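# Carry glass beaker of vials to the window bench

## Task

Pick up the glass beaker holding vials from the shelved bench beside the door and set it on the work top of the shelved bench beside the window, then open the gripper and back the robot away. The task fails if the beaker or any vial reaches the floor, if glass breaks (from a drop of more than a few centimetres or a hard bump), or if the robot topples or is left leaning. The beaker must rest there unsupported; if only the robot keeps it in place, it is not done.

## Robot and tools

Robot: a Hello Robot Stretch 4 with one arm. It has an omni-wheel base, a lift sliding up a mast, a telescoping arm that reaches straight out, a three-joint wrist (yaw, pitch, roll) and a two-finger gripper. It is about 1.6 m tall, and the base rim lies within 0.23 m of the base origin. Occasionally something nudges loose objects.

Frames: the base frame sits on the floor under the base centre, with x forward, y left and z up. hand_pose is reported in this frame; it marks a point between the open fingertips, and its printed value may be slightly wrong. The odometry frame is the base frame as it was when the scene began.

execute_actions: "actions" is a list holding one action, or nothing (an empty list only returns state and images). An action may carry "base", "joints", or both, plus optional "pace" and "contact_limits". Alternatively it carries only {"end_of_arm": "enable_torque"}, which restarts any wrist or gripper motor that has shut itself off. Base and joint motions begin together but can finish at different moments.
- "base" takes exactly one key, and each is a relative move from wherever the base last reported itself, not a place to go: translate_m (metres, forward positive, -2 to 2), strafe_m (metres sideways, left positive, -2 to 2), rotate_rad (radians, counter-clockwise from above positive, -3.2 to 3.2).
- "joints" is one object keyed by joint name, holding absolute targets: lift_m 0 to 1.2; arm_m 0 to 0.55 (extension); wrist_yaw_rad -1.134 to 4.276 (0 pointing forward, positive to the left, 3.14 folded back, above 3.4 the arm may obstruct); wrist_pitch_rad -1.117 to 4.259 (0 level, 1.57 pointing down); wrist_roll_rad -1.117 to 4.259 (0 keeps the fingers level, positive turns clockwise when viewed from behind); gripper_m -0.038 to 0.141 (fingertip gap in metres, negative values press the tips together). Done tolerances: ±0.004 for lift, arm and gripper, ±0.02 for yaw and roll, ±0.05 for pitch. Out-of-range joint targets are clipped and the result reports it; any other bad value or unknown key rejects the whole call.
- "pace": "slow", "default", "fast" or "max". The base reaches 0.1/0.3/0.4/0.6 m/s and turns 1/2/3/4 rad/s respectively; with lift_m above 0.2 these fall, down to 0.3 m/s and 1 rad/s at full height. No action runs past 15 s.
- "contact_limits": only arm_m, from 0 (gentlest) to 0.75 (firmest), default 0.5; the arm stops when it presses that hard.
- "cameras": head_camera, head_left_camera, head_right_camera, wrist_camera, or "all"; null or omitted gives all, [] gives none.
Any joint or base omitted from an action may keep pushing toward an earlier target without the status showing it. If a result reports a stop, the remaining calls in that same reply are skipped.

wait(seconds 0 to 10) lets the scene run and returns state and images. zoom_image(camera, region [x0, y0, x1, y1] in pixels, at most 504 by 504) enlarges part of that camera's newest image. read_manual only returns licence texts. finished_scene(scene) closes the current scene for good; call it only once the beaker sits still on the window bench and the robot has released it.

Result lines: base_status and joint_status tell how each motion ended: "done", "off_target" (stopped short, possibly still pushing), "contact_stop_at_<key>" (hit something; that part goes slack, so a lift can sink under load or a base can drift), "limit_stop_at_<name>" (e.g. tilt above 6 degrees makes lift, arm and wheels slack and unresponsive; own_body means a self-collision was prevented), "time_out", "torque_fault" (a wrist/gripper motor went limp, fix with enable_torque). on_its_own covers what the call did not command; its "held at" is a target, not a position. lidar_m lists 12 distances in metres from the base origin, one per 30° sector, sector 1 straight ahead going counter-clockwise (4 left, 7 behind, 10 right); "-" means nothing seen or closer than 0.25 m; glass and thin legs are often missed. wrist_depth_mm is a 7×7 grid of depths (100 to 2000 mm) from the wrist camera, glass excluded. base_odometry counts wheel turns only; if turned_by_wheels and turned_by_imu differ by more than ~0.1 rad, the base slipped or struck something. base_tilt is in degrees (forward and right positive). motor_effort gives percent of maximum, with the bracketed value being the peak; wheel effort positive means turning right; a load in a level gripper shifts wrist pitch effort away from 0.

Gripping: command gripper_m below the object width; squeezing harder pulls it toward the wrist. Readings and "done" do not confirm a hold; a firm grip shows as a clear gripper effort change. If fingertips jam on a surface, raise the lift. To unfold the wrist at the start, send lift_m 0.4 with wrist_yaw_rad 0.

Cameras: head_camera looks forward and down from the mast top (turn the base to look around); the two head fisheyes look more steeply down and show the base and arm; wrist_camera looks along the fingers.

Cautions: the beaker and vials are glass, so lower them gently with small drops only, avoid knocks, and use light arm contact limits near them. More than 1 kg held with arm_m above 0.2 risks tipping while driving or turning, especially at fast paces; retract before moving. Avoid hard pushes and pulls, torque faults and self-collisions (tilted-up plus rolled wrist). Robot time counts, so move efficiently.

Each tool is called after "Request:" as a command line: name --argument value for each argument, lists and objects as JSON in quotes; but a table of rows of numbers goes row by row, as --pt "numbers of a row", without its own name.

## Session

Request:
execute_actions --actions '[]'

Scene clock: 0.00 s.
base_odometry: x=+0.000 y=+0.000 heading=+0.000 (m, m, rad; odometry frame)
turned_by_wheels: +0.000 (rad since the last result)
turned_by_imu: +0.000 (rad since the last result)
base_tilt: forward=+0.7 right=-0.3 (deg)
lidar_m: 1.76 1.83 1.16 1.09 1.14 1.53 1.40 1.47 1.66 1.57 1.75 1.86
base_status: not commanded
joint_positions: lift_m=+0.175 arm_m=-0.001 wrist_yaw_rad=+3.116 wrist_pitch_rad=+0.021 wrist_roll_rad=-0.010 gripper_m=+0.057
joint_status: not commanded
motor_effort: lift_m=+20 arm_m=+0 wrist_yaw_rad=+2 wrist_pitch_rad=-7 wrist_roll_rad=+1 gripper_m=-3 wheel_0=+0 wheel_1=+0 wheel_2=+0 (%)
hand_pose: x=-0.1165 y=+0.0948 z=+0.3473 quat_wxyz=(+0.013, -0.011, -0.005, +1.000) (m; base frame)
wrist_depth_mm: 233 201 - - - - - / - 146 257 - - - - / - 114 143 - - - - / - 116 142 - - - - / 142 140 259 - - - - / 206 - 1921 1537 1281 1464 1336 / 208 1160 931 960 854 842 917
pictures: head_camera, head_left_camera, head_right_camera, wrist_camera
Images, in order (width x height): head_camera 420x560, head_left_camera 420x672, head_right_camera 420x672, wrist_camera 616x392.

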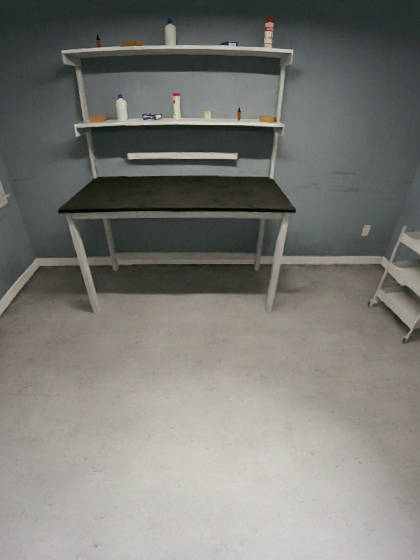

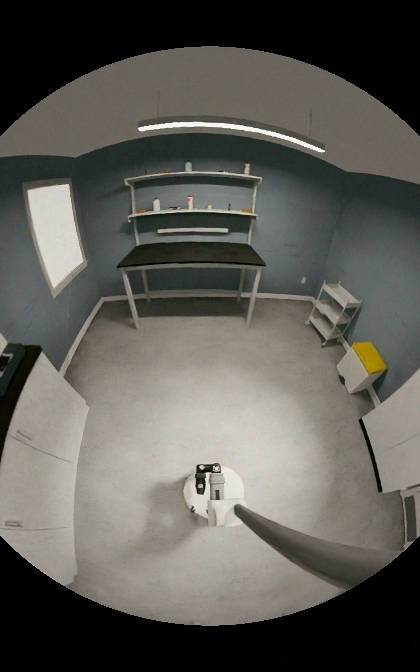

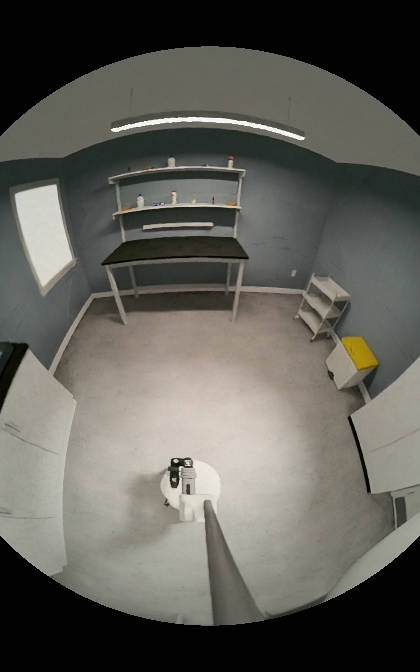

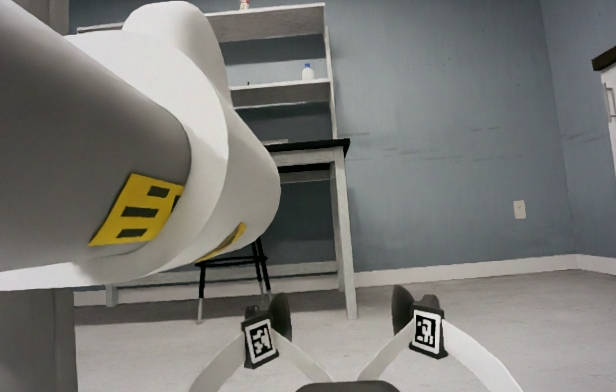

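Request:
execute_actions --actions '[{"base": {"rotate_rad": 3.14}, "joints": {"lift_m": 0.4, "wrist_yaw_rad": 0}}]'

Scene clock: 4.47 s.
base_odometry: x=+0.000 y=+0.000 heading=+3.140 (m, m, rad; odometry frame)
turned_by_wheels: +3.140 (rad since the last result)
turned_by_imu: +3.209 (rad since the last result)
base_tilt: forward=+0.7 right=-0.3 (deg)
lidar_m: 1.39 1.45 1.66 1.55 1.77 1.85 1.86 1.85 1.17 1.10 1.13 1.54
base_status: done
joint_positions: lift_m=+0.400 arm_m=-0.001 wrist_yaw_rad=+0.001 wrist_pitch_rad=+0.021 wrist_roll_rad=-0.010 gripper_m=+0.057
joint_status: all done
motor_effort: lift_m=+24(28) arm_m=+0(1) wrist_yaw_rad=+0(8) wrist_pitch_rad=-6(8) wrist_roll_rad=+1(0) gripper_m=-4(3) wheel_0=+0(7) wheel_1=+0(6) wheel_2=+0(8) (%)
hand_pose: x=+0.4581 y=-0.0873 z=+0.5718 quat_wxyz=(+1.000, -0.005, +0.011, +0.000) (m; base frame)
wrist_depth_mm: - 1863 1863 1863 - 1921 1983 / - - - - 1863 1863 1921 / - - - 1808 1921 1921 1863 / - - 1863 1205 1863 1863 1808 / - - 1921 1863 1863 1808 1808 / - 1983 1756 1921 1160 1808 1808 / 1863 1661 1366 1537 1281 1281 1366
pictures: head_camera, head_left_camera, head_right_camera, wrist_camera
camera_calibration (this result's frames):
wrist_camera: T_world_to_cam=[[0.0475361, -0.993183, -0.106436, -0.031352], [0.0303359, 0.107942, -0.993694, 0.633699], [0.998409, 0.0440075, 0.0352603, -0.250468], [0, 0, 0, 1]] pos_world=[0.232336, -0.0885188, 0.635197]
Images, in order (width x height): head_camera 420x560, head_left_camera 420x672, head_right_camera 420x672, wrist_camera 616x392.

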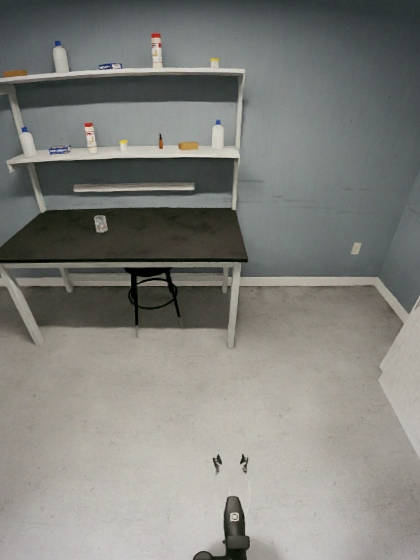

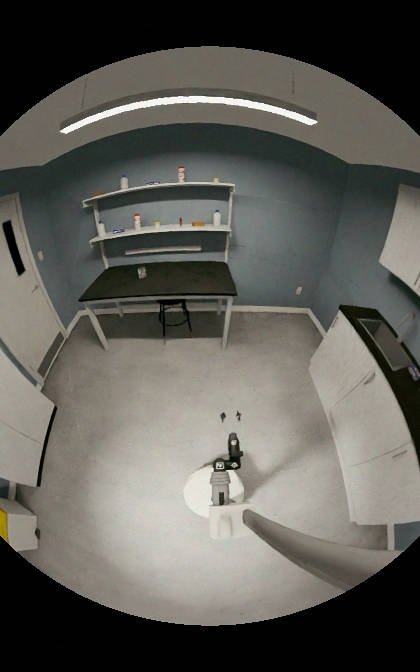

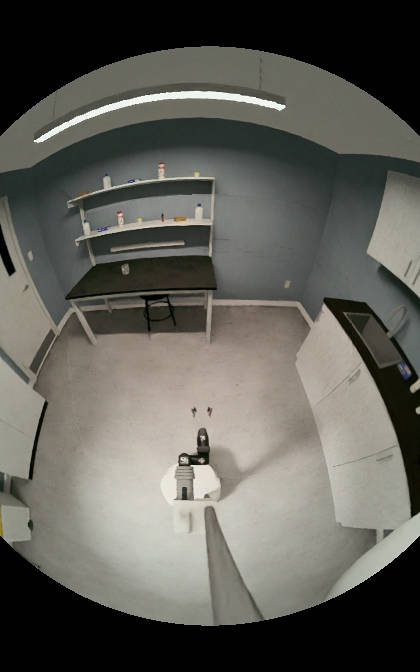

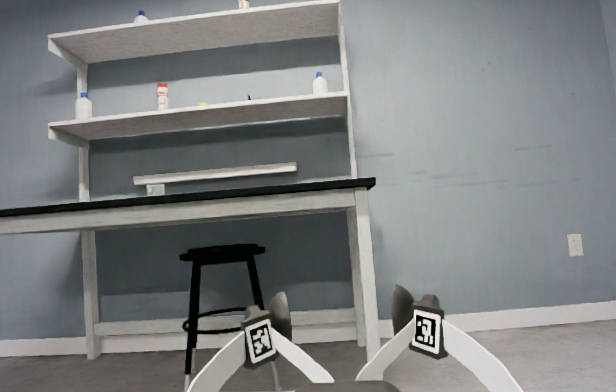

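Request:
zoom_image --camera "head_camera" --region '[40, 180, 180, 280]'

Region (40, 180, 180, 280) of head_camera's 420x560 image, scaled by 3.600, with more detail than that image has; it fills the top 360 rows of this view, and the rest is white.

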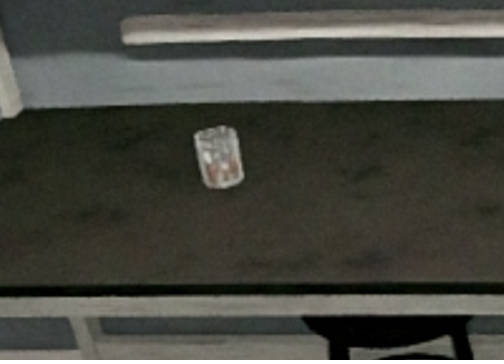

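Request:
execute_actions --actions '[{"base": {"rotate_rad": -0.067}}]' --cameras '[]'

Request:
execute_actions --actions '[{"base": {"strafe_m": 1.0}, "joints": {"lift_m": 0.7}}]' --cameras '["head_camera", "wrist_camera"]'

Scene clock: 44.87 s.
base_odometry: x=+0.000 y=+0.000 heading=+3.073 (m, m, rad; odometry frame)
turned_by_wheels: -0.067 (rad since the last result)
turned_by_imu: -0.068 (rad since the last result)
base_tilt: forward=+0.6 right=-0.3 (deg)
lidar_m: 1.40 1.43 1.68 1.56 1.59 2.13 1.85 1.83 1.18 1.10 1.11 1.45
base_status: done
joint_positions: lift_m=+0.400 arm_m=-0.001 wrist_yaw_rad=+0.000 wrist_pitch_rad=+0.021 wrist_roll_rad=-0.010 gripper_m=+0.057
joint_status: not commanded
motor_effort: lift_m=+24(24) arm_m=-1(0) wrist_yaw_rad=+1(0) wrist_pitch_rad=-5(5) wrist_roll_rad=+0(1) gripper_m=-4(4) wheel_0=+0(5) wheel_1=+0(5) wheel_2=-1(3) (%)
hand_pose: x=+0.4581 y=-0.0873 z=+0.5718 quat_wxyz=(+1.000, -0.005, +0.011, +0.000) (m; base frame)
wrist_depth_mm: 1808 1808 1921 - - - - / - - - - - - - / 1921 1921 1863 1863 - - - / 1921 1808 1756 1205 1921 1983 1808 / 1808 1863 1921 1808 1921 1921 1921 / 1808 1863 1863 1808 1808 1863 1808 / 1808 1661 1397 1366 1281 1229 1430
pictures: none
No camera images: the call's "cameras" was empty. Leave "cameras" out to get every camera's image.

Scene clock: 49.53 s.
base_odometry: x=-0.069 y=-0.998 heading=+3.073 (m, m, rad; odometry frame)
turned_by_wheels: +0.000 (rad since the last result)
turned_by_imu: +0.002 (rad since the last result)
base_tilt: forward=+0.7 right=-0.3 (deg)
lidar_m: 1.30 1.33 0.59 0.53 0.58 0.98 1.75 1.90 2.52 2.10 2.14 1.42
base_status: done
joint_positions: lift_m=+0.700 arm_m=-0.001 wrist_yaw_rad=+0.000 wrist_pitch_rad=+0.021 wrist_roll_rad=-0.010 gripper_m=+0.057
joint_status: all done
motor_effort: lift_m=+25(26) arm_m=+0(0) wrist_yaw_rad=+2(0) wrist_pitch_rad=-7(4) wrist_roll_rad=+1(1) gripper_m=-2(5) wheel_0=+2(8) wheel_1=+0(9) wheel_2=+0(2) (%)
hand_pose: x=+0.4581 y=-0.0874 z=+0.8717 quat_wxyz=(+1.000, -0.005, +0.011, +0.000) (m; base frame)
wrist_depth_mm: 1661 1863 1863 1921 1921 1863 1921 / 1708 1863 1808 1863 1863 1863 1983 / 1618 1808 1863 1808 1863 1863 1863 / 1576 1808 1808 1808 1808 1808 1863 / 1537 1808 1863 1808 1618 1336 1160 / 1576 1808 1098 1118 1078 1708 1756 / 1537 1756 1078 1661 1708 1281 1708
pictures: head_camera, wrist_camera
camera_calibration (this result's frames):
wrist_camera: T_world_to_cam=[[0.0471657, -0.9932, -0.106436, 0.000637334], [0.0303763, 0.107931, -0.993694, 0.931761], [0.998425, 0.0436351, 0.0352604, -0.261048], [0, 0, 0, 1]] pos_world=[0.232303, -0.0885422, 0.935158]
Images, in order (width x height): head_camera 420x560, wrist_camera 616x392.

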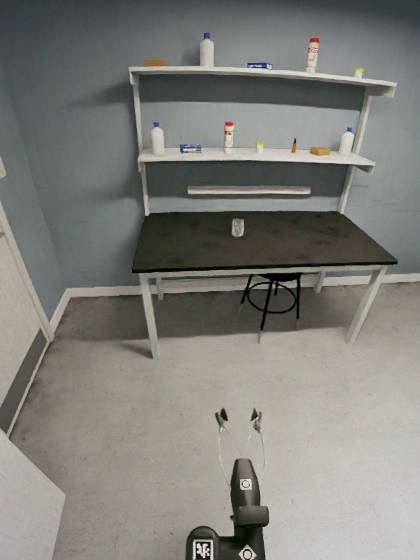

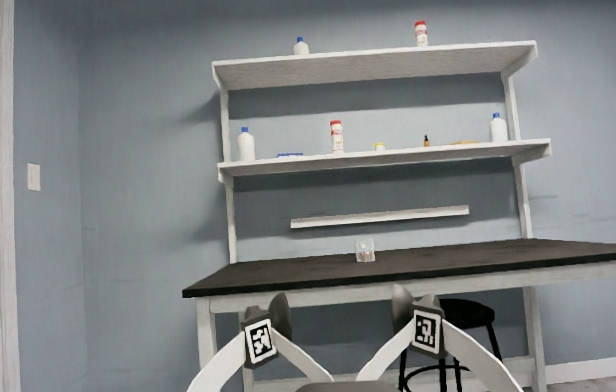

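Request:
zoom_image --camera "wrist_camera" --region '[300, 200, 440, 300]'

Region (300, 200, 440, 300) of wrist_camera's 616x392 image, scaled by 3.600; it fills the top 360 rows of this view, and the rest is white.

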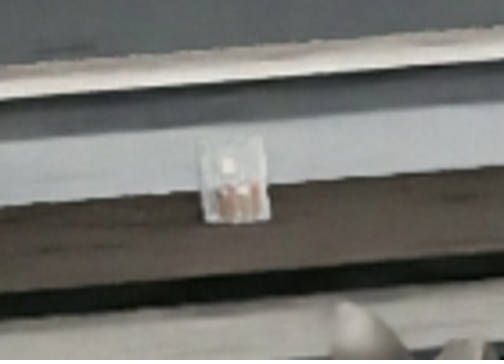

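Request:
zoom_image --camera "head_camera" --region '[150, 200, 330, 560]'

Region (150, 200, 330, 560) of head_camera's 420x560 image, scaled by 1.400, with more detail than that image has.

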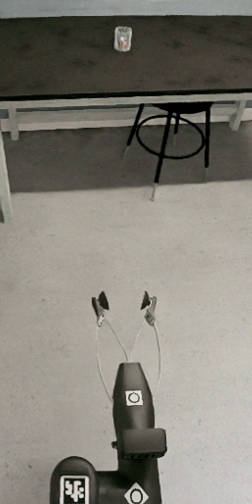

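Request:
execute_actions --actions '[{"base": {"strafe_m": -0.14}}]' --cameras '[]'

Request:
execute_actions --actions '[{"base": {"translate_m": 0.8}}]' --cameras '["head_camera", "wrist_camera"]'

Scene clock: 102.87 s.
base_odometry: x=-0.059 y=-0.858 heading=+3.073 (m, m, rad; odometry frame)
turned_by_wheels: +0.000 (rad since the last result)
turned_by_imu: +0.001 (rad since the last result)
base_tilt: forward=+0.6 right=-0.3 (deg)
lidar_m: 1.31 1.32 0.77 0.69 0.72 1.09 2.01 1.87 2.12 1.97 2.01 1.42
base_status: done
joint_positions: lift_m=+0.700 arm_m=-0.001 wrist_yaw_rad=+0.000 wrist_pitch_rad=+0.021 wrist_roll_rad=-0.010 gripper_m=+0.057
joint_status: not commanded
motor_effort: lift_m=+25(25) arm_m=+0(1) wrist_yaw_rad=+1(2) wrist_pitch_rad=-9(7) wrist_roll_rad=-2(2) gripper_m=-4(4) wheel_0=-2(8) wheel_1=+1(10) wheel_2=+0(3) (%)
hand_pose: x=+0.4581 y=-0.0874 z=+0.8717 quat_wxyz=(+1.000, -0.005, +0.011, +0.000) (m; base frame)
wrist_depth_mm: 1863 1863 1921 1863 1863 1863 1983 / 1808 1863 1756 1808 1863 1921 1921 / 1863 1863 1863 1808 1863 1863 1921 / 1708 1863 1808 1863 1863 1808 1808 / 1756 1863 1808 1808 1661 1397 1182 / 1756 1808 1098 1118 1078 1808 1863 / 1661 1756 1708 1708 1499 1661 1756
pictures: none
No camera images: the call's "cameras" was empty. Leave "cameras" out to get every camera's image.

Scene clock: 107.03 s.
base_odometry: x=-0.857 y=-0.803 heading=+3.073 (m, m, rad; odometry frame)
turned_by_wheels: +0.000 (rad since the last result)
turned_by_imu: -0.003 (rad since the last result)
base_tilt: forward=+0.6 right=-0.3 (deg)
lidar_m: 0.51 0.53 0.71 1.21 0.82 1.03 2.43 2.80 2.05 1.88 0.87 0.58
base_status: done
joint_positions: lift_m=+0.700 arm_m=-0.001 wrist_yaw_rad=+0.000 wrist_pitch_rad=+0.021 wrist_roll_rad=-0.010 gripper_m=+0.057
joint_status: not commanded
motor_effort: lift_m=+25(25) arm_m=+0(0) wrist_yaw_rad=+1(1) wrist_pitch_rad=-7(6) wrist_roll_rad=-1(0) gripper_m=-3(6) wheel_0=+0(5) wheel_1=+0(5) wheel_2=+1(12) (%)
hand_pose: x=+0.4581 y=-0.0874 z=+0.8717 quat_wxyz=(+1.000, -0.005, +0.011, +0.000) (m; base frame)
wrist_depth_mm: 1098 1138 1118 1118 1118 1118 1118 / 1098 1025 1098 891 904 931 960 / 991 960 1060 1078 1098 1078 1138 / 1078 1060 1078 1078 1078 1078 1098 / 1060 1042 1060 1042 1098 1078 1078 / 1042 842 778 640 544 603 564 / 517 473 384 397 353 343 389
pictures: head_camera, wrist_camera
camera_calibration (this result's frames):
wrist_camera: T_world_to_cam=[[0.0471658, -0.9932, -0.106436, 0.000637162], [0.0303763, 0.107931, -0.993694, 0.931761], [0.998425, 0.0436352, 0.0352604, -0.261048], [0, 0, 0, 1]] pos_world=[0.232303, -0.0885422, 0.935158]
Images, in order (width x height): head_camera 420x560, wrist_camera 616x392.

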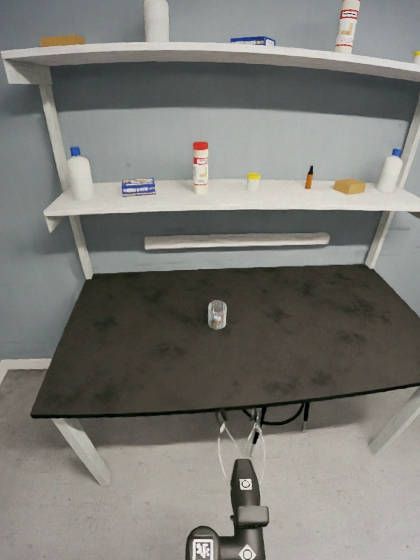

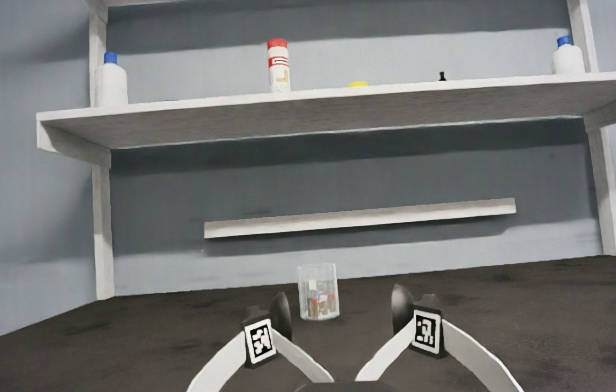

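Request:
execute_actions --actions '[{"base": {"strafe_m": 0.03}, "joints": {"gripper_m": 0.135, "wrist_pitch_rad": 0.15}}]' --cameras '[]'

Request:
execute_actions --actions '[{"base": {"translate_m": 0.13}}]' --cameras '["head_camera", "wrist_camera"]'

Scene clock: 132.90 s.
base_odometry: x=-0.859 y=-0.833 heading=+3.073 (m, m, rad; odometry frame)
turned_by_wheels: +0.000 (rad since the last result)
turned_by_imu: +0.001 (rad since the last result)
base_tilt: forward=+0.6 right=-0.3 (deg)
lidar_m: 0.52 0.53 0.72 1.19 0.80 0.97 2.46 2.79 2.06 1.92 0.85 0.59
base_status: done
joint_positions: lift_m=+0.700 arm_m=-0.001 wrist_yaw_rad=+0.000 wrist_pitch_rad=+0.152 wrist_roll_rad=-0.010 gripper_m=+0.135
joint_status: all done
motor_effort: lift_m=+25(24) arm_m=+0(0) wrist_yaw_rad=+1(2) wrist_pitch_rad=-5(6) wrist_roll_rad=+1(1) gripper_m=-1(1) wheel_0=+1(7) wheel_1=-2(10) wheel_2=-1(1) (%)
hand_pose: x=+0.4548 y=-0.0874 z=+0.8342 quat_wxyz=(+0.997, -0.005, +0.076, +0.000) (m; base frame)
wrist_depth_mm: 1025 1008 1042 831 854 866 798 / 842 904 976 1042 1060 1060 1078 / 1025 1042 1042 1078 1060 1078 1078 / 1025 1042 1060 1078 1078 1078 1098 / 1060 946 842 676 691 627 580 / 521 496 459 442 415 200 375 / 353 334 198 307 310 312 314
pictures: none
No camera images: the call's "cameras" was empty. Leave "cameras" out to get every camera's image.

Scene clock: 134.63 s.
base_odometry: x=-0.989 y=-0.824 heading=+3.073 (m, m, rad; odometry frame)
turned_by_wheels: +0.000 (rad since the last result)
turned_by_imu: +0.000 (rad since the last result)
base_tilt: forward=+0.6 right=-0.3 (deg)
lidar_m: 0.38 0.40 0.55 1.21 0.86 1.02 2.56 2.96 2.07 1.90 0.65 0.43
base_status: done
joint_positions: lift_m=+0.700 arm_m=-0.001 wrist_yaw_rad=+0.000 wrist_pitch_rad=+0.152 wrist_roll_rad=-0.010 gripper_m=+0.135
joint_status: not commanded
motor_effort: lift_m=+24(25) arm_m=+0(0) wrist_yaw_rad=+2(2) wrist_pitch_rad=-4(3) wrist_roll_rad=+0(1) gripper_m=+1(2) wheel_0=+1(5) wheel_1=+0(5) wheel_2=+0(13) (%)
hand_pose: x=+0.4548 y=-0.0874 z=+0.8342 quat_wxyz=(+0.997, -0.005, +0.076, +0.000) (m; base frame)
wrist_depth_mm: 647 661 683 668 699 741 798 / 778 917 917 931 946 960 946 / 917 904 931 931 931 946 946 / 917 931 946 946 946 960 960 / 931 960 842 759 683 627 574 / 517 492 455 439 415 200 375 / 355 334 197 286 260 267 279
pictures: head_camera, wrist_camera
camera_calibration (this result's frames):
wrist_camera: T_world_to_cam=[[0.0329007, -0.993203, -0.111647, 0.00763203], [-0.0992544, 0.107909, -0.989194, 0.949801], [0.994518, 0.0436267, -0.0950295, -0.146012], [0, 0, 0, 1]] pos_world=[0.239232, -0.0885415, 0.926514]
Images, in order (width x height): head_camera 420x560, wrist_camera 616x392.

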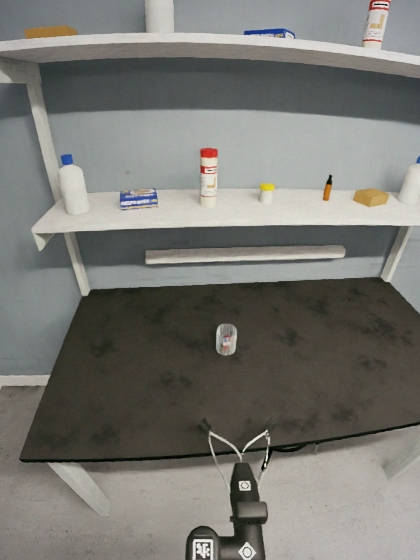

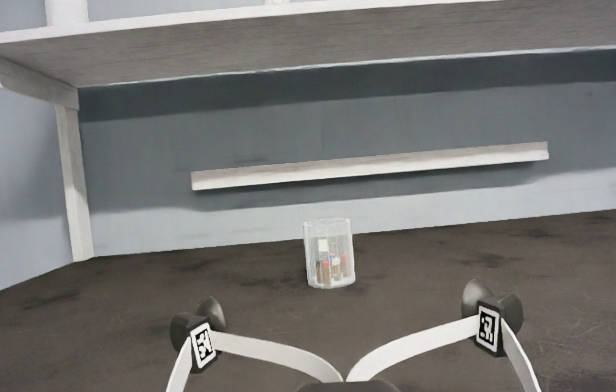

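Request:
execute_actions --actions '[{"joints": {"lift_m": 0.666, "arm_m": 0.2}}]' --cameras '["head_camera", "wrist_camera"]'

Scene clock: 153.93 s.
base_odometry: x=-0.989 y=-0.824 heading=+3.073 (m, m, rad; odometry frame)
turned_by_wheels: +0.000 (rad since the last result)
turned_by_imu: +0.001 (rad since the last result)
base_tilt: forward=+0.7 right=-0.2 (deg)
lidar_m: 0.40 0.39 0.52 1.21 0.88 1.00 2.57 2.92 2.06 1.90 0.61 0.46
base_status: not commanded
joint_positions: lift_m=+0.666 arm_m=+0.199 wrist_yaw_rad=+0.000 wrist_pitch_rad=+0.152 wrist_roll_rad=-0.010 gripper_m=+0.135
joint_status: all done
motor_effort: lift_m=+14(22) arm_m=+8(8) wrist_yaw_rad=+2(1) wrist_pitch_rad=-5(6) wrist_roll_rad=+1(0) gripper_m=+0(1) wheel_0=+0(0) wheel_1=+0(0) wheel_2=+0(0) (%)
hand_pose: x=+0.6547 y=-0.0874 z=+0.8010 quat_wxyz=(+0.997, -0.005, +0.076, +0.000) (m; base frame)
wrist_depth_mm: 654 676 715 732 732 732 750 / 723 723 732 732 732 741 759 / 741 732 732 750 741 741 759 / 741 732 741 750 750 750 759 / 715 741 654 585 539 496 452 / 410 389 364 324 325 200 294 / 279 264 198 226 206 211 224
pictures: head_camera, wrist_camera
camera_calibration (this result's frames):
wrist_camera: T_world_to_cam=[[0.0327449, -0.993207, -0.111657, -0.00258083], [-0.0995357, 0.107921, -0.989164, 0.936929], [0.994495, 0.0435039, -0.0953257, -0.347723], [0, 0, 0, 1]] pos_world=[0.439151, -0.0885501, 0.893342]
Images, in order (width x height): head_camera 420x560, wrist_camera 616x392.

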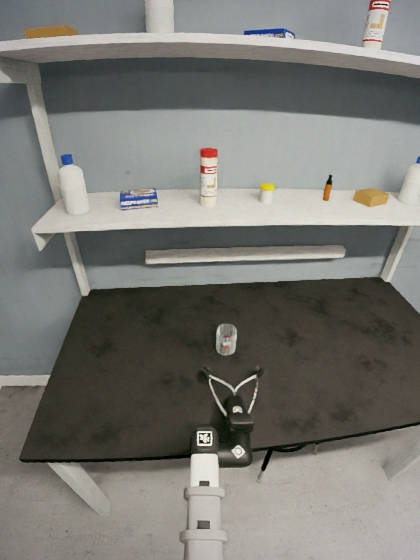

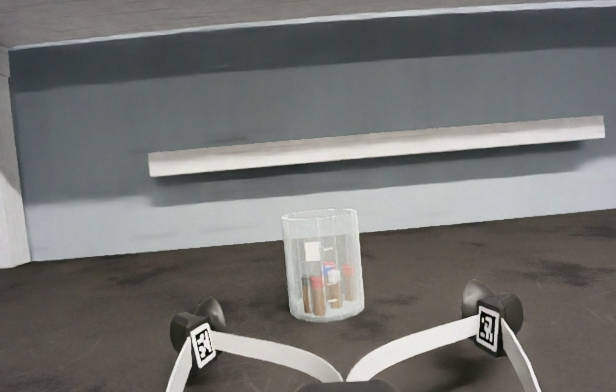

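Request:
execute_actions --actions '[{"base": {"strafe_m": 0.015}, "pace": "slow"}]' --cameras '[]'

Request:
execute_actions --actions '[{"joints": {"arm_m": 0.29}, "pace": "slow", "contact_limits": {"arm_m": 0.2}}]' --cameras '["head_camera", "wrist_camera"]'

Scene clock: 164.97 s.
base_odometry: x=-0.990 y=-0.839 heading=+3.073 (m, m, rad; odometry frame)
turned_by_wheels: +0.000 (rad since the last result)
turned_by_imu: +0.001 (rad since the last result)
base_tilt: forward=+0.6 right=-0.3 (deg)
lidar_m: 0.40 0.39 0.52 1.19 0.86 0.99 2.57 2.95 2.07 1.92 0.65 0.44
base_status: done
joint_positions: lift_m=+0.666 arm_m=+0.199 wrist_yaw_rad=+0.000 wrist_pitch_rad=+0.152 wrist_roll_rad=-0.010 gripper_m=+0.135
joint_status: not commanded
motor_effort: lift_m=+15(14) arm_m=+8(8) wrist_yaw_rad=+1(2) wrist_pitch_rad=-8(4) wrist_roll_rad=+1(1) gripper_m=+1(1) wheel_0=-2(4) wheel_1=+2(6) wheel_2=+0(1) (%)
hand_pose: x=+0.6547 y=-0.0874 z=+0.8010 quat_wxyz=(+0.997, -0.005, +0.076, +0.000) (m; base frame)
wrist_depth_mm: 654 676 723 723 723 741 732 / 715 723 723 723 741 732 759 / 732 732 741 741 741 750 759 / 732 741 741 750 759 759 768 / 707 741 654 591 539 492 452 / 410 389 357 324 325 199 294 / 279 264 198 225 206 210 224
pictures: none
No camera images: the call's "cameras" was empty. Leave "cameras" out to get every camera's image.

Scene clock: 167.13 s.
base_odometry: x=-0.990 y=-0.839 heading=+3.073 (m, m, rad; odometry frame)
turned_by_wheels: +0.000 (rad since the last result)
turned_by_imu: +0.001 (rad since the last result)
base_tilt: forward=+0.6 right=-0.2 (deg)
lidar_m: 0.40 0.40 0.52 1.19 0.87 1.00 2.55 2.96 2.11 1.94 0.63 0.43
base_status: not commanded
joint_positions: lift_m=+0.666 arm_m=+0.289 wrist_yaw_rad=+0.000 wrist_pitch_rad=+0.152 wrist_roll_rad=-0.010 gripper_m=+0.135
joint_status: all done
motor_effort: lift_m=+14(14) arm_m=+8(8) wrist_yaw_rad=+2(2) wrist_pitch_rad=-7(6) wrist_roll_rad=+0(1) gripper_m=-1(3) wheel_0=-2(2) wheel_1=+1(1) wheel_2=+0(0) (%)
contact_limits: arm_m 0.2
hand_pose: x=+0.7447 y=-0.0874 z=+0.8010 quat_wxyz=(+0.997, -0.005, +0.076, +0.000) (m; base frame)
wrist_depth_mm: 634 640 640 647 647 647 661 / 634 647 647 647 654 654 661 / 640 647 654 647 597 654 627 / 654 647 654 668 668 668 683 / 654 654 661 597 535 492 452 / 404 389 359 324 315 199 294 / 277 262 198 224 206 209 224
pictures: head_camera, wrist_camera
camera_calibration (this result's frames):
wrist_camera: T_world_to_cam=[[0.0327449, -0.993207, -0.111657, -0.00552699], [-0.0995357, 0.107921, -0.989164, 0.945885], [0.994495, 0.0435039, -0.0953257, -0.437203], [0, 0, 0, 1]] pos_world=[0.529126, -0.0885501, 0.893342]
Images, in order (width x height): head_camera 420x560, wrist_camera 616x392.

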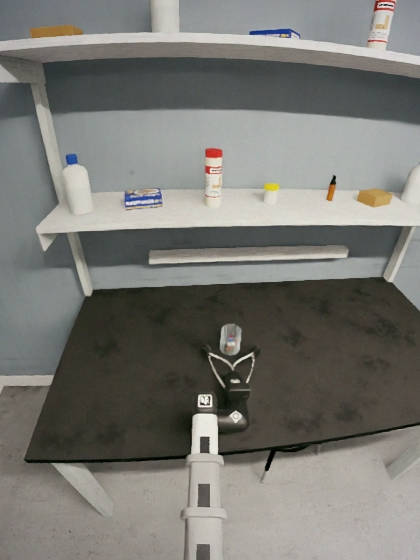

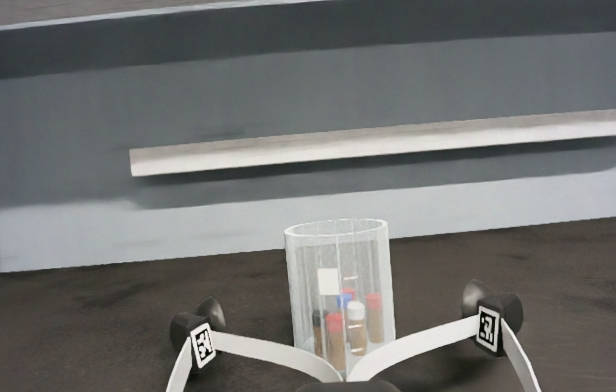

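Request:
execute_actions --actions '[{"joints": {"arm_m": 0.34}, "pace": "slow", "contact_limits": {"arm_m": 0.2}}]' --cameras '["head_camera", "wrist_camera"]'

Scene clock: 171.23 s.
base_odometry: x=-0.990 y=-0.839 heading=+3.073 (m, m, rad; odometry frame)
turned_by_wheels: +0.000 (rad since the last result)
turned_by_imu: +0.001 (rad since the last result)
base_tilt: forward=+0.6 right=-0.3 (deg)
lidar_m: 0.38 0.39 0.54 1.19 0.86 0.98 2.55 2.96 2.09 1.93 0.62 0.45
base_status: not commanded
joint_positions: lift_m=+0.666 arm_m=+0.339 wrist_yaw_rad=+0.000 wrist_pitch_rad=+0.152 wrist_roll_rad=-0.010 gripper_m=+0.135
joint_status: all done
motor_effort: lift_m=+14(14) arm_m=+8(7) wrist_yaw_rad=+2(2) wrist_pitch_rad=-6(7) wrist_roll_rad=+2(1) gripper_m=+0(1) wheel_0=-2(2) wheel_1=+1(1) wheel_2=+0(0) (%)
contact_limits: arm_m 0.2
hand_pose: x=+0.7947 y=-0.0874 z=+0.8010 quat_wxyz=(+0.997, -0.005, +0.076, +0.000) (m; base frame)
wrist_depth_mm: 591 591 597 603 609 597 603 / 591 597 603 603 609 609 615 / 591 603 544 544 549 554 615 / 603 603 615 609 615 621 627 / 603 609 621 591 539 492 449 / 407 382 362 325 322 200 293 / 277 262 198 182 191 209 222
pictures: head_camera, wrist_camera
camera_calibration (this result's frames):
wrist_camera: T_world_to_cam=[[0.0327449, -0.993207, -0.111657, -0.00716411], [-0.0995355, 0.107921, -0.989164, 0.950861], [0.994495, 0.0435039, -0.0953255, -0.486923], [0, 0, 0, 1]] pos_world=[0.579122, -0.0885501, 0.893342]
Images, in order (width x height): head_camera 420x560, wrist_camera 616x392.

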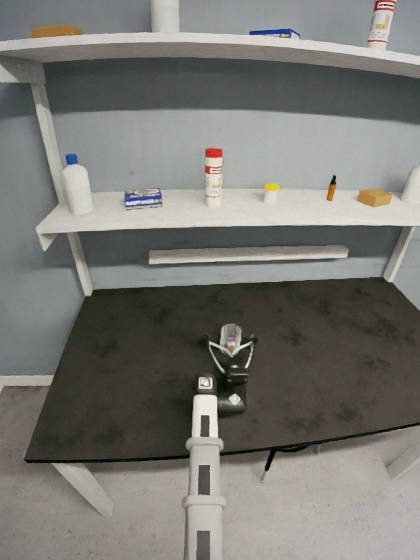

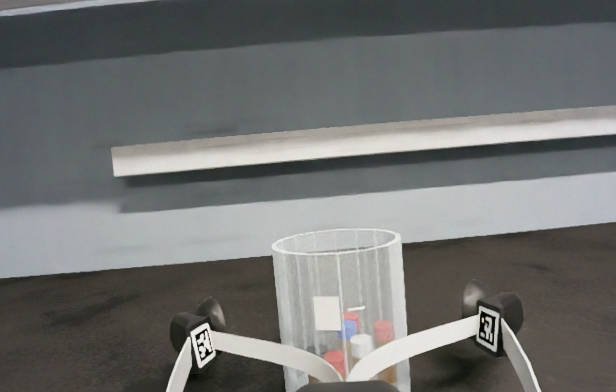

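Request:
zoom_image --camera "head_camera" --region '[170, 300, 290, 420]'

Region (170, 300, 290, 420) of head_camera's 420x560 image, scaled by 4.200, with more detail than that image has.

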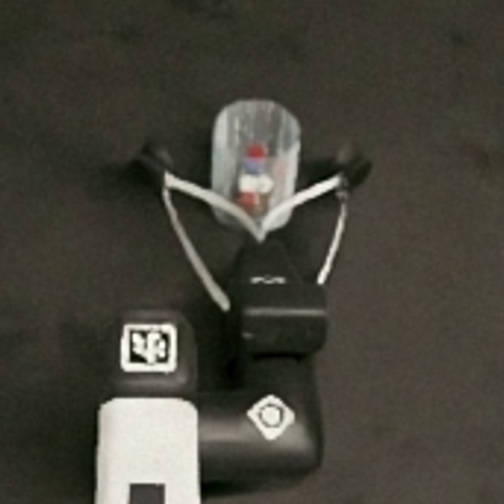

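Request:
execute_actions --actions '[{"joints": {"gripper_m": 0.045}}]' --cameras '["head_camera", "wrist_camera"]'

Scene clock: 187.37 s.
base_odometry: x=-0.990 y=-0.839 heading=+3.073 (m, m, rad; odometry frame)
turned_by_wheels: +0.000 (rad since the last result)
turned_by_imu: +0.001 (rad since the last result)
base_tilt: forward=+0.6 right=-0.3 (deg)
lidar_m: 0.40 0.40 0.53 1.20 0.85 0.98 2.55 2.97 2.09 1.91 0.65 0.43
base_status: not commanded
joint_positions: lift_m=+0.666 arm_m=+0.339 wrist_yaw_rad=+0.000 wrist_pitch_rad=+0.153 wrist_roll_rad=-0.010 gripper_m=+0.045
joint_status: all done
motor_effort: lift_m=+14(14) arm_m=+8(8) wrist_yaw_rad=+1(2) wrist_pitch_rad=-7(9) wrist_roll_rad=+0(0) gripper_m=-13(12) wheel_0=-1(2) wheel_1=+1(1) wheel_2=+0(0) (%)
hand_pose: x=+0.7947 y=-0.0874 z=+0.8008 quat_wxyz=(+0.997, -0.005, +0.076, +0.000) (m; base frame)
wrist_depth_mm: 580 591 585 597 603 603 609 / 585 597 597 603 609 609 609 / 591 603 539 544 569 549 615 / 597 603 603 621 609 615 621 / 603 609 615 585 535 484 449 / 404 384 362 332 301 301 287 / 277 259 184 177 182 174 222
pictures: head_camera, wrist_camera
camera_calibration (this result's frames):
wrist_camera: T_world_to_cam=[[0.0326553, -0.993207, -0.111683, -0.00709678], [-0.10033, 0.107921, -0.989084, 0.951196], [0.994418, 0.043504, -0.0961242, -0.486213], [0, 0, 0, 1]] pos_world=[0.579164, -0.0885501, 0.893283]
Images, in order (width x height): head_camera 420x560, wrist_camera 616x392.

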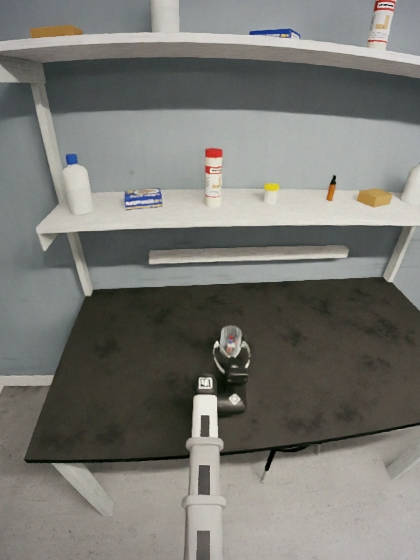

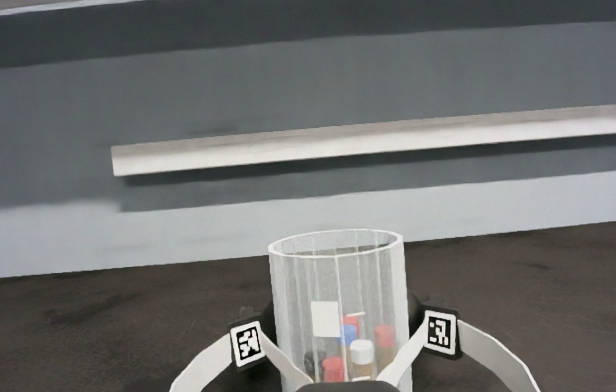

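Request:
execute_actions --actions '[{"joints": {"gripper_m": 0.03}}]' --cameras '[]'

Request:
execute_actions --actions '[{"joints": {"lift_m": 0.74}, "pace": "slow"}]' --cameras '["head_camera", "wrist_camera"]'

Scene clock: 192.10 s.
base_odometry: x=-0.990 y=-0.839 heading=+3.073 (m, m, rad; odometry frame)
turned_by_wheels: +0.000 (rad since the last result)
turned_by_imu: +0.001 (rad since the last result)
base_tilt: forward=+0.5 right=-0.2 (deg)
lidar_m: 0.39 0.41 0.52 1.19 0.85 1.01 2.57 2.96 2.09 1.92 0.63 0.43
base_status: not commanded
joint_positions: lift_m=+0.666 arm_m=+0.339 wrist_yaw_rad=+0.000 wrist_pitch_rad=+0.153 wrist_roll_rad=-0.010 gripper_m=+0.030
joint_status: all done
motor_effort: lift_m=+14(14) arm_m=+8(8) wrist_yaw_rad=+2(1) wrist_pitch_rad=-7(8) wrist_roll_rad=+0(0) gripper_m=-17(18) wheel_0=-2(2) wheel_1=+1(0) wheel_2=+0(0) (%)
hand_pose: x=+0.7947 y=-0.0874 z=+0.8007 quat_wxyz=(+0.997, -0.005, +0.076, +0.000) (m; base frame)
wrist_depth_mm: 580 585 585 591 597 603 609 / 585 597 591 597 609 603 609 / 597 597 544 544 569 549 615 / 603 597 615 615 615 615 627 / 603 609 615 580 530 480 445 / 402 382 362 315 277 301 287 / 274 259 181 197 178 172 222
pictures: none
No camera images: the call's "cameras" was empty. Leave "cameras" out to get every camera's image.

Scene clock: 193.60 s.
base_odometry: x=-0.990 y=-0.839 heading=+3.073 (m, m, rad; odometry frame)
turned_by_wheels: +0.000 (rad since the last result)
turned_by_imu: +0.000 (rad since the last result)
base_tilt: forward=+0.6 right=-0.3 (deg)
lidar_m: 0.39 0.40 0.53 1.18 0.86 0.98 2.55 2.93 2.09 1.91 0.64 0.44
base_status: not commanded
joint_positions: lift_m=+0.739 arm_m=+0.339 wrist_yaw_rad=+0.000 wrist_pitch_rad=+0.153 wrist_roll_rad=-0.010 gripper_m=+0.030
joint_status: all done
motor_effort: lift_m=+26(26) arm_m=+8(8) wrist_yaw_rad=+2(2) wrist_pitch_rad=-12(10) wrist_roll_rad=+0(1) gripper_m=-18(17) wheel_0=-1(2) wheel_1=+1(1) wheel_2=+0(1) (%)
hand_pose: x=+0.7946 y=-0.0874 z=+0.8737 quat_wxyz=(+0.997, -0.005, +0.077, +0.000) (m; base frame)
wrist_depth_mm: 508 530 554 603 597 597 603 / 585 591 597 591 603 603 621 / 597 597 603 615 609 615 615 / 603 603 559 554 549 609 621 / 603 615 615 621 615 621 627 / 615 603 569 492 439 473 452 / 436 407 180 196 178 172 345
pictures: head_camera, wrist_camera
camera_calibration (this result's frames):
wrist_camera: T_world_to_cam=[[0.0326113, -0.993207, -0.111696, 0.00109303], [-0.10072, 0.107921, -0.989044, 1.02359], [0.99438, 0.0435041, -0.0965164, -0.478817], [0, 0, 0, 1]] pos_world=[0.579186, -0.0885501, 0.966281]
Images, in order (width x height): head_camera 420x560, wrist_camera 616x392.

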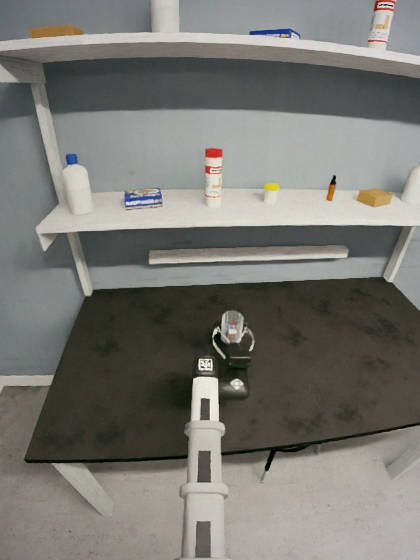

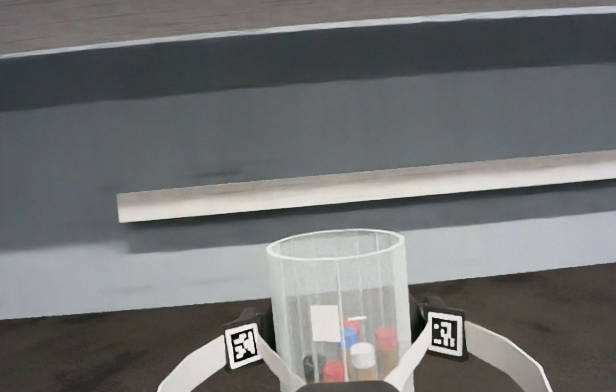

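Request:
execute_actions --actions '[{"base": {"translate_m": -0.35}, "joints": {"arm_m": 0.0}}]' --cameras '["head_camera"]'

Scene clock: 213.43 s.
base_odometry: x=-0.641 y=-0.863 heading=+3.073 (m, m, rad; odometry frame)
turned_by_wheels: +0.000 (rad since the last result)
turned_by_imu: +0.004 (rad since the last result)
base_tilt: forward=+0.6 right=-0.3 (deg)
lidar_m: 0.73 0.75 1.26 0.72 0.74 0.93 2.22 2.53 2.11 1.96 1.20 0.81
base_status: done
joint_positions: lift_m=+0.740 arm_m=+0.001 wrist_yaw_rad=+0.000 wrist_pitch_rad=+0.154 wrist_roll_rad=-0.010 gripper_m=+0.030
joint_status: all done
motor_effort: lift_m=+26(26) arm_m=-7(9) wrist_yaw_rad=+2(1) wrist_pitch_rad=-10(8) wrist_roll_rad=+0(2) gripper_m=-18(18) wheel_0=+0(5) wheel_1=+0(5) wheel_2=-1(8) (%)
hand_pose: x=+0.4573 y=-0.0875 z=+0.8736 quat_wxyz=(+0.997, -0.005, +0.077, +0.000) (m; base frame)
wrist_depth_mm: 1205 1205 1229 1229 1281 1281 1229 / 1229 1042 1118 1118 1229 1281 1182 / 1229 1255 1255 1255 1281 1281 1281 / 1255 1255 1281 1281 1308 1281 1255 / 1255 1281 1008 931 842 759 715 / 647 609 574 525 525 530 574 / 559 564 180 197 178 172 1229
pictures: head_camera
Images, in order (width x height): head_camera 420x560.

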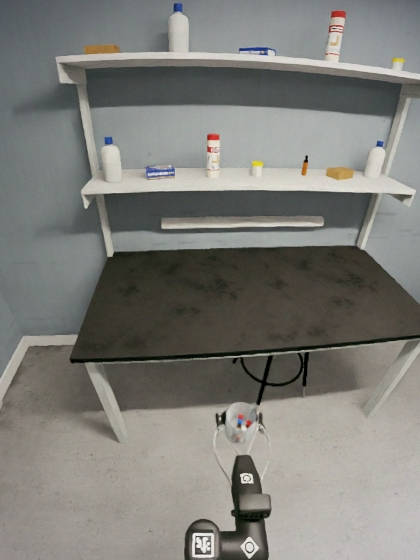

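Request:
execute_actions --actions '[{"base": {"rotate_rad": -3.07}}]' --cameras '["head_camera"]'

Scene clock: 218.17 s.
base_odometry: x=-0.641 y=-0.863 heading=+0.003 (m, m, rad; odometry frame)
turned_by_wheels: -3.070 (rad since the last result)
turned_by_imu: -3.135 (rad since the last result)
base_tilt: forward=+0.7 right=-0.3 (deg)
lidar_m: 2.40 2.51 2.05 1.94 1.12 0.79 0.74 0.78 1.23 0.71 0.74 0.99
base_status: done
joint_positions: lift_m=+0.740 arm_m=+0.001 wrist_yaw_rad=+0.000 wrist_pitch_rad=+0.154 wrist_roll_rad=-0.010 gripper_m=+0.030
joint_status: not commanded
motor_effort: lift_m=+25(25) arm_m=-8(8) wrist_yaw_rad=+2(1) wrist_pitch_rad=-7(8) wrist_roll_rad=+0(1) gripper_m=-20(18) wheel_0=+0(6) wheel_1=+1(9) wheel_2=+0(6) (%)
hand_pose: x=+0.4573 y=-0.0874 z=+0.8736 quat_wxyz=(+0.997, -0.005, +0.077, +0.000) (m; base frame)
wrist_depth_mm: - - - - - - 1464 / - - - - - - 1464 / - - - - - - 1537 / - - - - - - 1537 / - - - - - - 1576 / - - - - - 1808 1160 / - 1921 181 197 178 172 1078
pictures: head_camera
Images, in order (width x height): head_camera 420x560.

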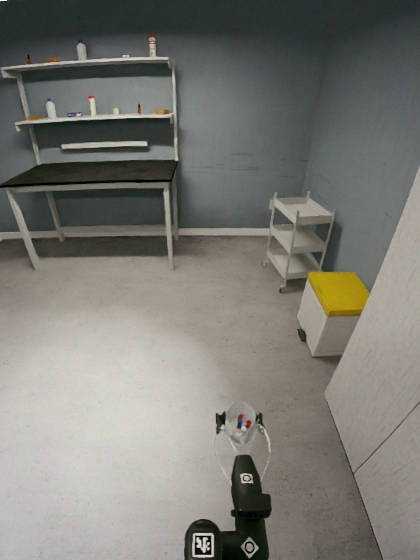

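Request:
execute_actions --actions '[{"base": {"strafe_m": 1.0}, "pace": "fast"}]' --cameras '[]'

Request:
execute_actions --actions '[{"base": {"translate_m": 1.5}, "pace": "fast"}]' --cameras '["head_camera", "wrist_camera"]'

Scene clock: 227.80 s.
base_odometry: x=-0.644 y=+0.137 heading=+0.003 (m, m, rad; odometry frame)
turned_by_wheels: +0.000 (rad since the last result)
turned_by_imu: +0.002 (rad since the last result)
base_tilt: forward=+0.6 right=-0.3 (deg)
lidar_m: 2.39 1.39 0.99 0.93 0.98 1.65 0.77 0.81 1.10 1.73 1.77 2.44
base_status: done
joint_positions: lift_m=+0.740 arm_m=+0.001 wrist_yaw_rad=+0.000 wrist_pitch_rad=+0.154 wrist_roll_rad=-0.010 gripper_m=+0.030
joint_status: not commanded
motor_effort: lift_m=+25(26) arm_m=-8(8) wrist_yaw_rad=+2(2) wrist_pitch_rad=-11(12) wrist_roll_rad=+2(0) gripper_m=-16(18) wheel_0=+0(11) wheel_1=-3(13) wheel_2=+1(4) (%)
hand_pose: x=+0.4573 y=-0.0874 z=+0.8737 quat_wxyz=(+0.997, -0.005, +0.077, +0.000) (m; base frame)
wrist_depth_mm: - - - - - - - / - - - - - - - / - - - - - - - / - - - - - - - / - - - - - - - / - - - - - - - / 1863 1921 181 198 178 173 1537
pictures: none
No camera images: the call's "cameras" was empty. Leave "cameras" out to get every camera's image.

Scene clock: 232.93 s.
base_odometry: x=+0.856 y=+0.141 heading=+0.003 (m, m, rad; odometry frame)
turned_by_wheels: +0.000 (rad since the last result)
turned_by_imu: -0.005 (rad since the last result)
base_tilt: forward=+0.6 right=-0.3 (deg)
lidar_m: 0.87 0.91 1.70 1.01 1.04 1.39 2.50 2.40 1.77 1.71 1.78 0.93
base_status: done
joint_positions: lift_m=+0.740 arm_m=+0.001 wrist_yaw_rad=+0.000 wrist_pitch_rad=+0.154 wrist_roll_rad=-0.010 gripper_m=+0.030
joint_status: not commanded
motor_effort: lift_m=+25(25) arm_m=-8(7) wrist_yaw_rad=+3(3) wrist_pitch_rad=-13(9) wrist_roll_rad=+0(0) gripper_m=-18(18) wheel_0=+0(6) wheel_1=+2(8) wheel_2=+2(13) (%)
hand_pose: x=+0.4573 y=-0.0874 z=+0.8737 quat_wxyz=(+0.997, -0.005, +0.077, +0.000) (m; base frame)
wrist_depth_mm: 1430 1430 1397 1366 1336 1255 1366 / 1430 1336 1430 1366 1430 1397 1366 / 1464 1464 1397 1397 1366 1397 1397 / 1464 1430 1229 798 683 676 676 / 723 715 1430 1430 1430 1397 1397 / 1499 1464 1464 1464 1430 1430 1464 / 1464 1499 181 198 178 172 1430
pictures: head_camera, wrist_camera
camera_calibration (this result's frames):
wrist_camera: T_world_to_cam=[[0.0325479, -0.993208, -0.111705, 0.0121242], [-0.101005, 0.107924, -0.989015, 0.989728], [0.994353, 0.0434731, -0.0968066, -0.143097], [0, 0, 0, 1]] pos_world=[0.241862, -0.0885522, 0.966357]
Images, in order (width x height): head_camera 420x560, wrist_camera 616x392.

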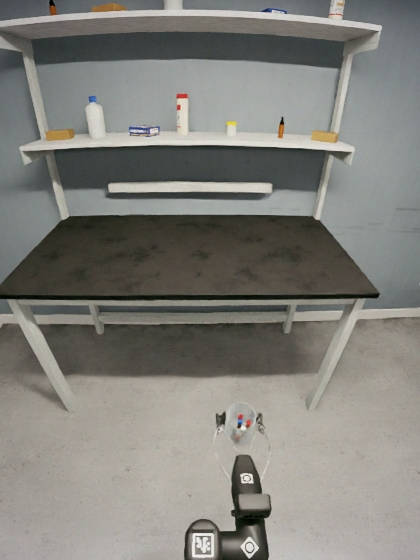

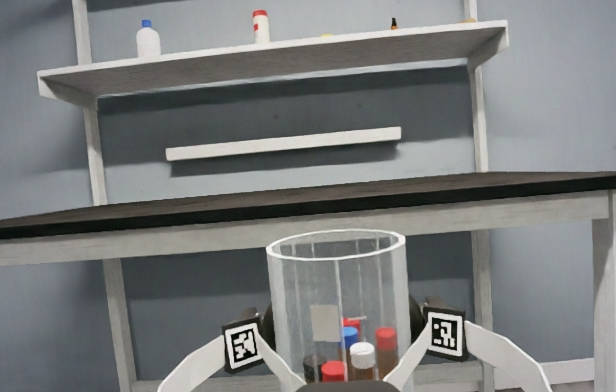

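Request:
execute_actions --actions '[{"base": {"translate_m": 0.45}, "joints": {"lift_m": 0.88}}]' --cameras '["head_camera", "wrist_camera"]'

Scene clock: 243.23 s.
base_odometry: x=+1.306 y=+0.143 heading=+0.003 (m, m, rad; odometry frame)
turned_by_wheels: +0.000 (rad since the last result)
turned_by_imu: -0.001 (rad since the last result)
base_tilt: forward=+0.6 right=-0.3 (deg)
lidar_m: 0.43 0.46 0.62 1.62 1.21 1.39 3.00 2.50 1.81 1.65 0.66 0.45
base_status: done
joint_positions: lift_m=+0.880 arm_m=+0.001 wrist_yaw_rad=+0.000 wrist_pitch_rad=+0.154 wrist_roll_rad=-0.010 gripper_m=+0.030
joint_status: all done
motor_effort: lift_m=+26(27) arm_m=-8(7) wrist_yaw_rad=+2(1) wrist_pitch_rad=-10(10) wrist_roll_rad=+0(0) gripper_m=-18(18) wheel_0=+0(5) wheel_1=+0(5) wheel_2=-1(6) (%)
hand_pose: x=+0.4573 y=-0.0874 z=+1.0136 quat_wxyz=(+0.997, -0.005, +0.077, +0.000) (m; base frame)
wrist_depth_mm: 976 960 809 732 723 732 707 / 768 842 904 991 960 991 946 / 1025 991 1008 991 976 976 960 / 1025 1008 1008 991 991 976 976 / 1025 1008 976 866 788 732 676 / 597 569 544 473 413 452 424 / 413 392 181 198 178 172 322
pictures: head_camera, wrist_camera
camera_calibration (this result's frames):
wrist_camera: T_world_to_cam=[[0.0326177, -0.993206, -0.111705, 0.0277434], [-0.101013, 0.107916, -0.989015, 1.12813], [0.99435, 0.0435431, -0.0968066, -0.129549], [0, 0, 0, 1]] pos_world=[0.241868, -0.0885473, 1.10629]
Images, in order (width x height): head_camera 420x560, wrist_camera 616x392.

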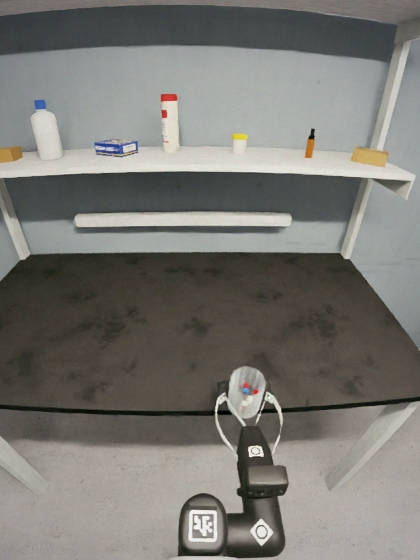

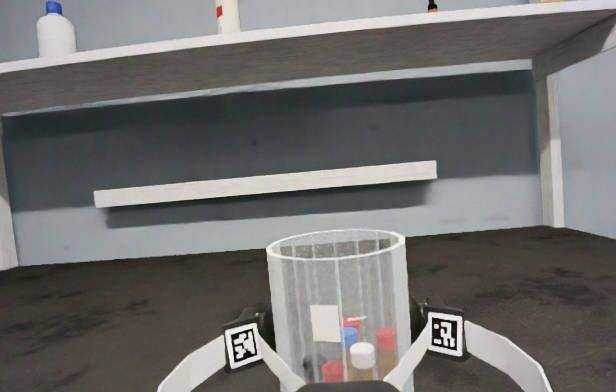

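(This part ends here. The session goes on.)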